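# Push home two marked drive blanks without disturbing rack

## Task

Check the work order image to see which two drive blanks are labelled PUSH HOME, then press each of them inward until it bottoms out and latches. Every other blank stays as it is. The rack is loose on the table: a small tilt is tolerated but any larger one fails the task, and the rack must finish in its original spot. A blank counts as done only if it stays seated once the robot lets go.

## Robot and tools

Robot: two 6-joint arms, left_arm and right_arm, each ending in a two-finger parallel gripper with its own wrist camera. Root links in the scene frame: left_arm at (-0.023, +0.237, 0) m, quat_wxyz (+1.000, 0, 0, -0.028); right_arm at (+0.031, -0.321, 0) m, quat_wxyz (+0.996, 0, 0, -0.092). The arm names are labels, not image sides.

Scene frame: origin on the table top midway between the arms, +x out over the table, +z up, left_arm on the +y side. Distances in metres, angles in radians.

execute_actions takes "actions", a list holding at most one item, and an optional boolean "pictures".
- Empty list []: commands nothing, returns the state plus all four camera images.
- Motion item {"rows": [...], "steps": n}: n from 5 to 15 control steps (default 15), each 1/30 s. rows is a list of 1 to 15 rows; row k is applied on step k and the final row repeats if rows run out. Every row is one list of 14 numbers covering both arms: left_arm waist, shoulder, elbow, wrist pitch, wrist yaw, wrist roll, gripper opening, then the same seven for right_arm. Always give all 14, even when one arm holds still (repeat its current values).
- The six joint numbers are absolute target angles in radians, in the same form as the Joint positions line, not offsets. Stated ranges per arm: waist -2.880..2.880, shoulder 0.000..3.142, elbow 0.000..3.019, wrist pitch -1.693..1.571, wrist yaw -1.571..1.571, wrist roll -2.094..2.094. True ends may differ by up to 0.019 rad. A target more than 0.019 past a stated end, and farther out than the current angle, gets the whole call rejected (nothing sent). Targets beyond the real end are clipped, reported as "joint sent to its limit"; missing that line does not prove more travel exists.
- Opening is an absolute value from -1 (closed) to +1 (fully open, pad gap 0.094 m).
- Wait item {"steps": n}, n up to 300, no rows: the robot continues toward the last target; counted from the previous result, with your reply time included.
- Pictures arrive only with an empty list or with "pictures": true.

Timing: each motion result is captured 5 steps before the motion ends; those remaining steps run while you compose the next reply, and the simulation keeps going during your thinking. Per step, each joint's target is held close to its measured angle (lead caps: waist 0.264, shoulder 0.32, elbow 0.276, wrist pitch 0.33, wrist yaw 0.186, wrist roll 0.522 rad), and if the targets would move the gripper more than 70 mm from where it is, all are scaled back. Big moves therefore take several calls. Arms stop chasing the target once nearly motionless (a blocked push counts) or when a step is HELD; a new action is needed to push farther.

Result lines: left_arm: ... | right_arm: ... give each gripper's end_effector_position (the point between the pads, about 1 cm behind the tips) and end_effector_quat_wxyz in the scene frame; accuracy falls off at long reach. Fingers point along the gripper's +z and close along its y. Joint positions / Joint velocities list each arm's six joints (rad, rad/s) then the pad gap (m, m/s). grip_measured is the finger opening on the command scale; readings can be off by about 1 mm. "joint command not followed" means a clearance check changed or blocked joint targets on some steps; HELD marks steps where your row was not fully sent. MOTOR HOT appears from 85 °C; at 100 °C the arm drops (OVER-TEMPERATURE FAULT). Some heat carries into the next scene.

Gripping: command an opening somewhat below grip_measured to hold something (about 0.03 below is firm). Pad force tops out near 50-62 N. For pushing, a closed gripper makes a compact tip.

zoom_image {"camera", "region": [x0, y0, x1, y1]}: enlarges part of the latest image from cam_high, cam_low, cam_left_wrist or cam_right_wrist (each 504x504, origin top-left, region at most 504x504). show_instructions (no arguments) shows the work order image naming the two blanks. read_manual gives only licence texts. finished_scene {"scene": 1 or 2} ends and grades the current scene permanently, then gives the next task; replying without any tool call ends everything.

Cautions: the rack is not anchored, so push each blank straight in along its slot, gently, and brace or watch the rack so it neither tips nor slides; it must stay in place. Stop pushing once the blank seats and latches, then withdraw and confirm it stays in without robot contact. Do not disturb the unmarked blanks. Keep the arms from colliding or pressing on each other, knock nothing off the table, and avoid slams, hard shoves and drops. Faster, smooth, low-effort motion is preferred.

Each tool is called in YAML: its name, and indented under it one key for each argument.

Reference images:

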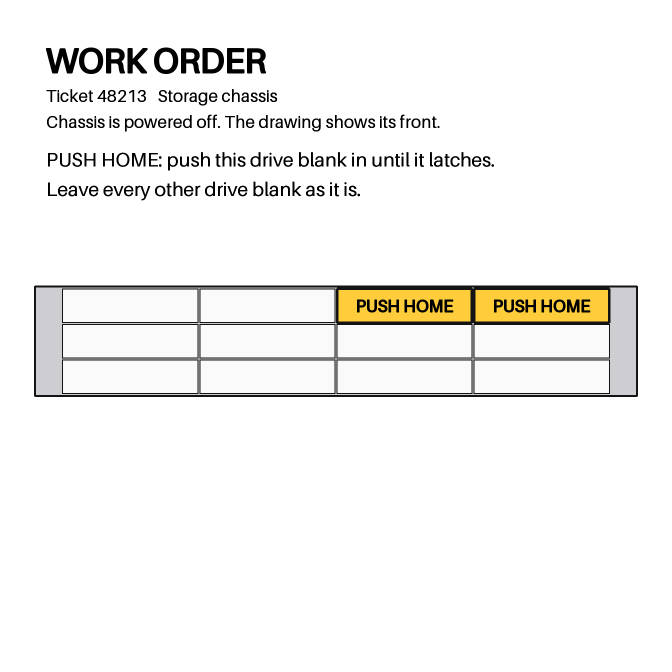

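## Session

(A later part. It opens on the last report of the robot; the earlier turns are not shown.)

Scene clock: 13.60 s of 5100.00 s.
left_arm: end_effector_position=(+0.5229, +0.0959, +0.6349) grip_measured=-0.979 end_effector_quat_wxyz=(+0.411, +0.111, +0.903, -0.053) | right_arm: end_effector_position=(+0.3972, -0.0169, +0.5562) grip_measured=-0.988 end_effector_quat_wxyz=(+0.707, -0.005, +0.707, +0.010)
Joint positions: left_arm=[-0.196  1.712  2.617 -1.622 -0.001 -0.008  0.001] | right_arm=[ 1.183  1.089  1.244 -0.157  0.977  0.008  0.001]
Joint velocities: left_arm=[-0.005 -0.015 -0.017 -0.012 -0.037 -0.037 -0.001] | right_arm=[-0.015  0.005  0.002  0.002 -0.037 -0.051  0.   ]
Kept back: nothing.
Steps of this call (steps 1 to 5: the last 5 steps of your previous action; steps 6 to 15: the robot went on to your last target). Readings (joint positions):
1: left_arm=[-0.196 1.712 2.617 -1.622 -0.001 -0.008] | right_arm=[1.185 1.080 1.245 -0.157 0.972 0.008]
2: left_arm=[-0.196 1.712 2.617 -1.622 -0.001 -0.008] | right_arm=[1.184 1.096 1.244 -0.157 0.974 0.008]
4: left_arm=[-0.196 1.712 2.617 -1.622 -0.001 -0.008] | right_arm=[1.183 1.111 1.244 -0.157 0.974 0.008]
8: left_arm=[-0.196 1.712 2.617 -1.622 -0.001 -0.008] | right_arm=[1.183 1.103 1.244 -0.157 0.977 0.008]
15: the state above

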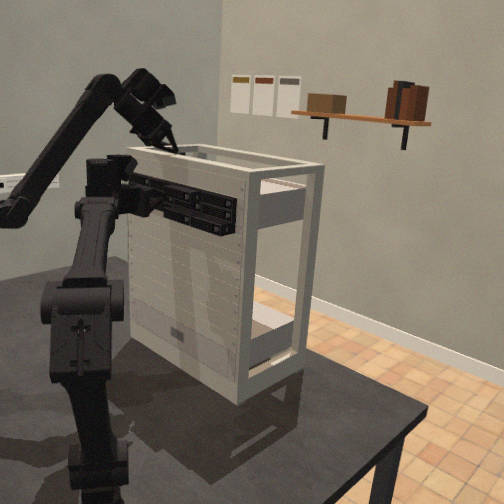

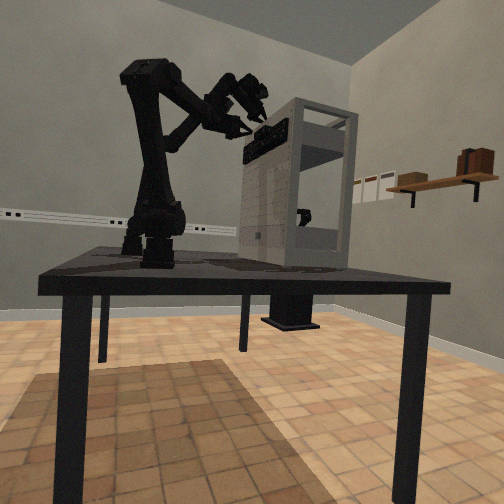

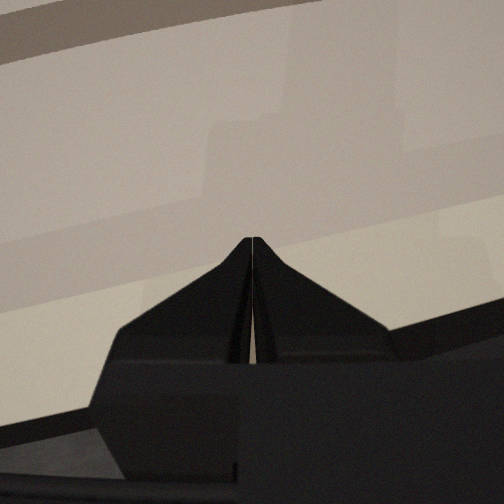

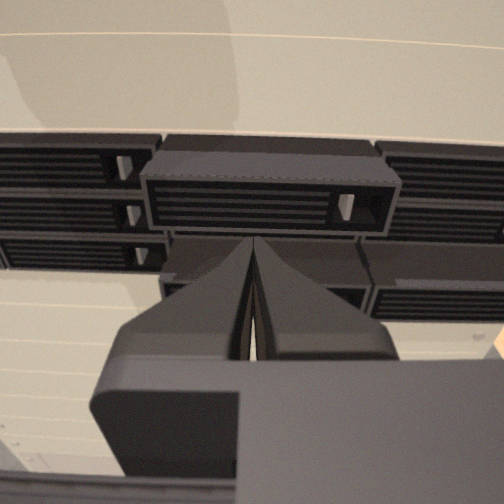

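execute_actions:
  actions:
    - {"rows":[[-0.2,1.75,2.58,-1.67,0,0,-1,1.157,1.095,1.277,-0.135,0.97,0,-1],[-0.2,1.75,2.58,-1.67,0,0,-1,1.144,1.105,1.284,-0.135,0.96,0,-1],[-0.2,1.75,2.58,-1.67,0,0,-1,1.131,1.115,1.291,-0.13,0.95,0,-1],[-0.2,1.75,2.58,-1.67,0,0,-1,1.118,1.125,1.298,-0.13,0.94,0,-1],[-0.2,1.75,2.58,-1.67,0,0,-1,1.105,1.135,1.305,-0.125,0.93,0,-1],[-0.2,1.75,2.58,-1.67,0,0,-1,1.092,1.145,1.312,-0.125,0.92,0,-1],[-0.2,1.75,2.58,-1.67,0,0,-1,1.079,1.155,1.319,-0.12,0.91,0,-1],[-0.2,1.75,2.58,-1.67,0,0,-1,1.066,1.165,1.326,-0.12,0.90,0,-1],[-0.2,1.75,2.58,-1.67,0,0,-1,1.053,1.175,1.333,-0.115,0.89,0,-1],[-0.2,1.75,2.58,-1.67,0,0,-1,1.04,1.185,1.34,-0.115,0.88,0,-1],[-0.2,1.75,2.58,-1.67,0,0,-1,1.027,1.195,1.347,-0.11,0.87,0,-1],[-0.2,1.75,2.58,-1.67,0,0,-1,1.014,1.205,1.354,-0.11,0.86,0,-1],[-0.2,1.75,2.58,-1.67,0,0,-1,1.0,1.215,1.36,-0.11,0.85,0,-1],[-0.2,1.75,2.58,-1.67,0,0,-1,0.985,1.23,1.36,-0.11,0.85,0,-1],[-0.2,1.75,2.58,-1.67,0,0,-1,0.97,1.245,1.36,-0.11,0.85,0,-1]]}

execute_actions:
  actions:
    - {"steps":18}
  pictures: true

Scene clock: 14.50 s of 5100.00 s.
left_arm: end_effector_position=(+0.5229, +0.0959, +0.6349) grip_measured=-0.979 end_effector_quat_wxyz=(+0.411, +0.111, +0.903, -0.053) | right_arm: end_effector_position=(+0.4374, -0.0237, +0.5578) grip_measured=-0.988 end_effector_quat_wxyz=(+0.708, +0.001, +0.707, +0.006)
Joint positions: left_arm=[-0.196  1.712  2.617 -1.622 -0.001 -0.008  0.001] | right_arm=[ 1.087  1.14   1.283 -0.14   0.894  0.008  0.001]
Joint velocities: left_arm=[-0.024  0.005 -0.022 -0.017  0.007  0.037  0.001] | right_arm=[-0.259  0.239  0.183  0.037 -0.183  0.022  0.   ]
Steps of this call (steps 1 to 15: the robot went on to your last target; steps 16 to 17: nothing new was sent; steps 18 to 27: the first 10 steps of this action). Readings (joint positions):
18: left_arm=[-0.196 1.712 2.617 -1.622 -0.001 -0.008] | right_arm=[1.182 1.089 1.244 -0.157 0.976 0.008]
19: left_arm=[-0.196 1.712 2.617 -1.622 -0.001 -0.008] | right_arm=[1.179 1.089 1.244 -0.157 0.969 0.008]
21: left_arm=[-0.196 1.712 2.617 -1.622 -0.001 -0.008] | right_arm=[1.164 1.092 1.245 -0.154 0.951 0.008]
25: left_arm=[-0.196 1.712 2.617 -1.622 -0.001 -0.008] | right_arm=[1.107 1.122 1.269 -0.145 0.911 0.008]
27: the state above

Scene clock: 15.10 s of 5100.00 s.
left_arm: end_effector_position=(+0.5229, +0.0959, +0.6349) grip_measured=-0.979 end_effector_quat_wxyz=(+0.411, +0.111, +0.903, -0.053) | right_arm: end_effector_position=(+0.4608, -0.0234, +0.5583) grip_measured=-0.988 end_effector_quat_wxyz=(+0.708, +0.003, +0.706, +0.004)
Joint positions: left_arm=[-0.196  1.712  2.617 -1.622 -0.001 -0.008  0.001] | right_arm=[ 1.042  1.182  1.316 -0.132  0.855  0.008  0.001]
Joint velocities: left_arm=[-0.005 -0.005 -0.022 -0.012  0.037  0.022 -0.   ] | right_arm=[-0.005 -0.015 -0.002  0.002  0.037 -0.022  0.001]
Kept back: nothing.
Steps of this call (steps 1 to 5: the last 5 steps of your previous action; steps 6 to 18: the robot went on to your last target). Readings (joint positions):
1: left_arm=[-0.196 1.712 2.617 -1.622 -0.001 -0.008] | right_arm=[1.078 1.148 1.290 -0.138 0.886 0.008]
2: left_arm=[-0.196 1.712 2.617 -1.622 -0.001 -0.008] | right_arm=[1.069 1.155 1.295 -0.137 0.877 0.008]
4: left_arm=[-0.196 1.712 2.617 -1.622 -0.001 -0.008] | right_arm=[1.049 1.171 1.308 -0.135 0.857 0.008]
8: left_arm=[-0.196 1.712 2.617 -1.622 -0.001 -0.008] | right_arm=[1.042 1.182 1.316 -0.132 0.855 0.008]
18: the state above

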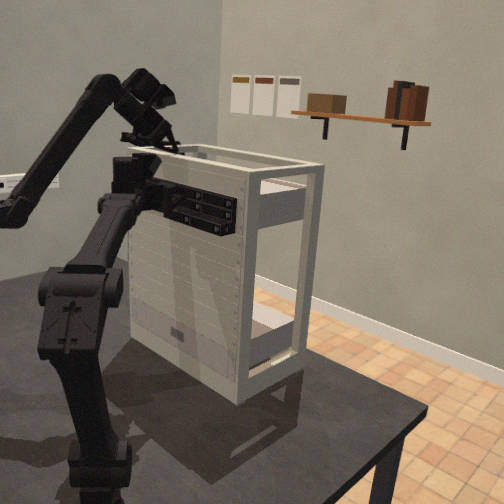

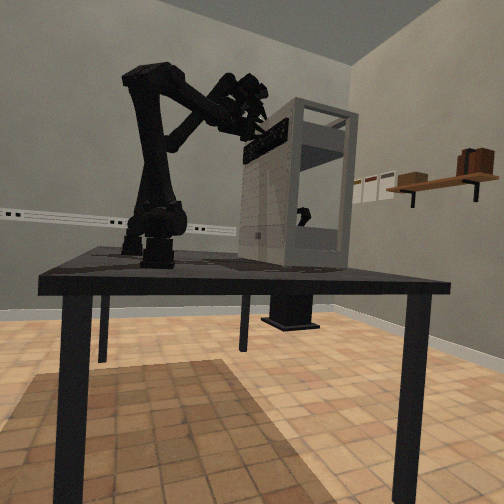

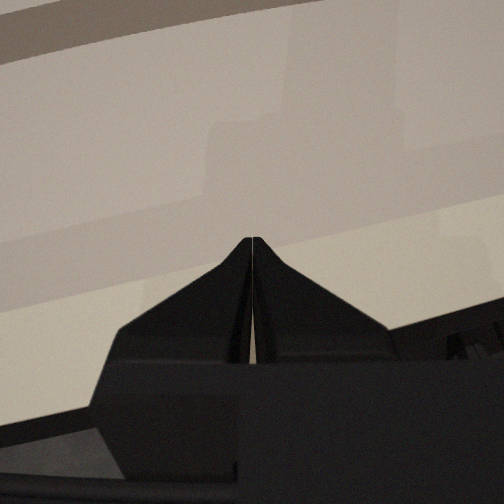

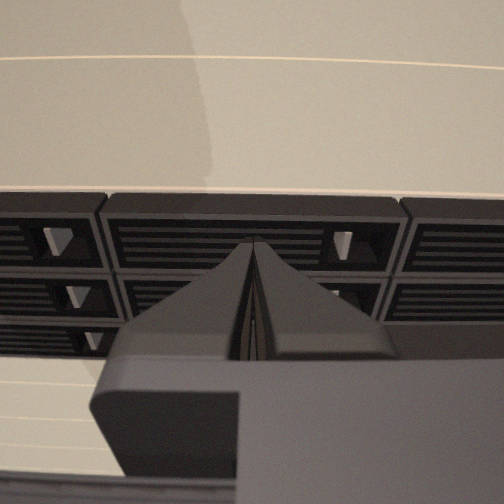

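execute_actions:
  actions:
    - {"rows":[[-0.2,1.69,2.64,-1.55,0,0,-1,1.12,1.11,1.29,-0.13,0.94,0,-1]]}
  pictures: true

finished_scene:
  scene: 1

Scene clock: 15.60 s of 5100.00 s.
left_arm: end_effector_position=(+0.5287, +0.0944, +0.6478) grip_measured=-0.979 end_effector_quat_wxyz=(+0.437, +0.109, +0.891, -0.057) | right_arm: end_effector_position=(+0.4177, -0.0287, +0.5741) grip_measured=-0.988 end_effector_quat_wxyz=(+0.716, +0.016, +0.698, +0.016)
Joint positions: left_arm=[-0.196  1.707  2.618 -1.569 -0.001 -0.008  0.001] | right_arm=[ 1.123  1.106  1.282 -0.132  0.938  0.008  0.001]
Joint velocities: left_arm=[ 0.005 -0.005 -0.007  0.007 -0.007  0.037 -0.   ] | right_arm=[-0.005 -0.073 -0.007 -0.012  0.037  0.081  0.001]
Steps of this call (steps 1 to 5: the robot went on to your last target; steps 6 to 15: the first 10 steps of this action). Readings (joint positions):
6: left_arm=[-0.196 1.708 2.618 -1.612 -0.001 -0.008] | right_arm=[1.052 1.175 1.313 -0.132 0.888 0.008]
7: left_arm=[-0.196 1.708 2.618 -1.596 -0.001 -0.008] | right_arm=[1.061 1.168 1.303 -0.132 0.920 0.008]
9: left_arm=[-0.196 1.708 2.618 -1.576 -0.001 -0.008] | right_arm=[1.091 1.145 1.285 -0.132 0.935 0.008]
13: left_arm=[-0.196 1.707 2.618 -1.569 -0.001 -0.008] | right_arm=[1.123 1.113 1.282 -0.132 0.936 0.008]
15: the state above

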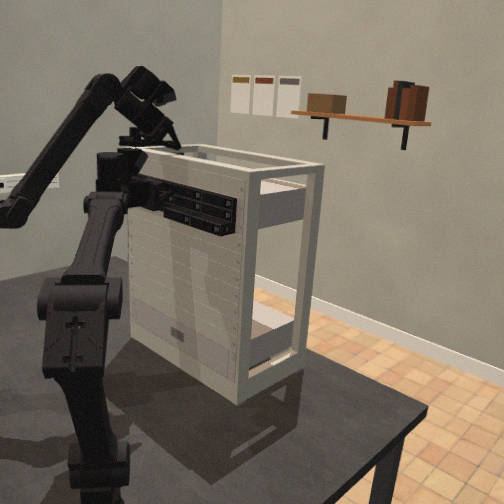

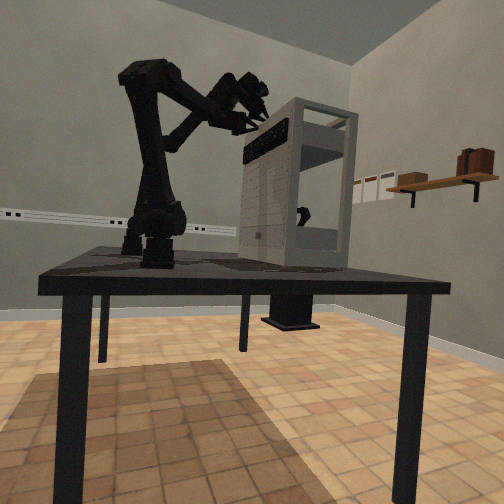

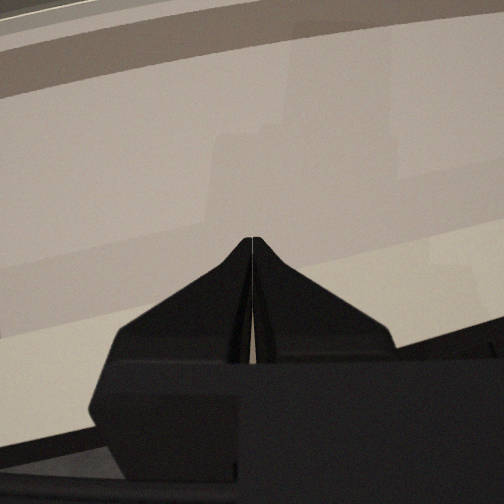

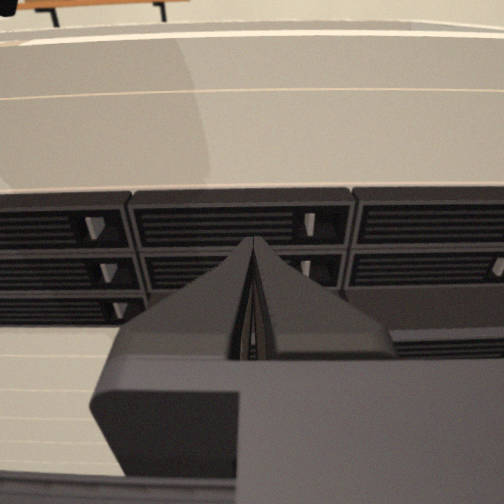

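The scene is finished: the task was done.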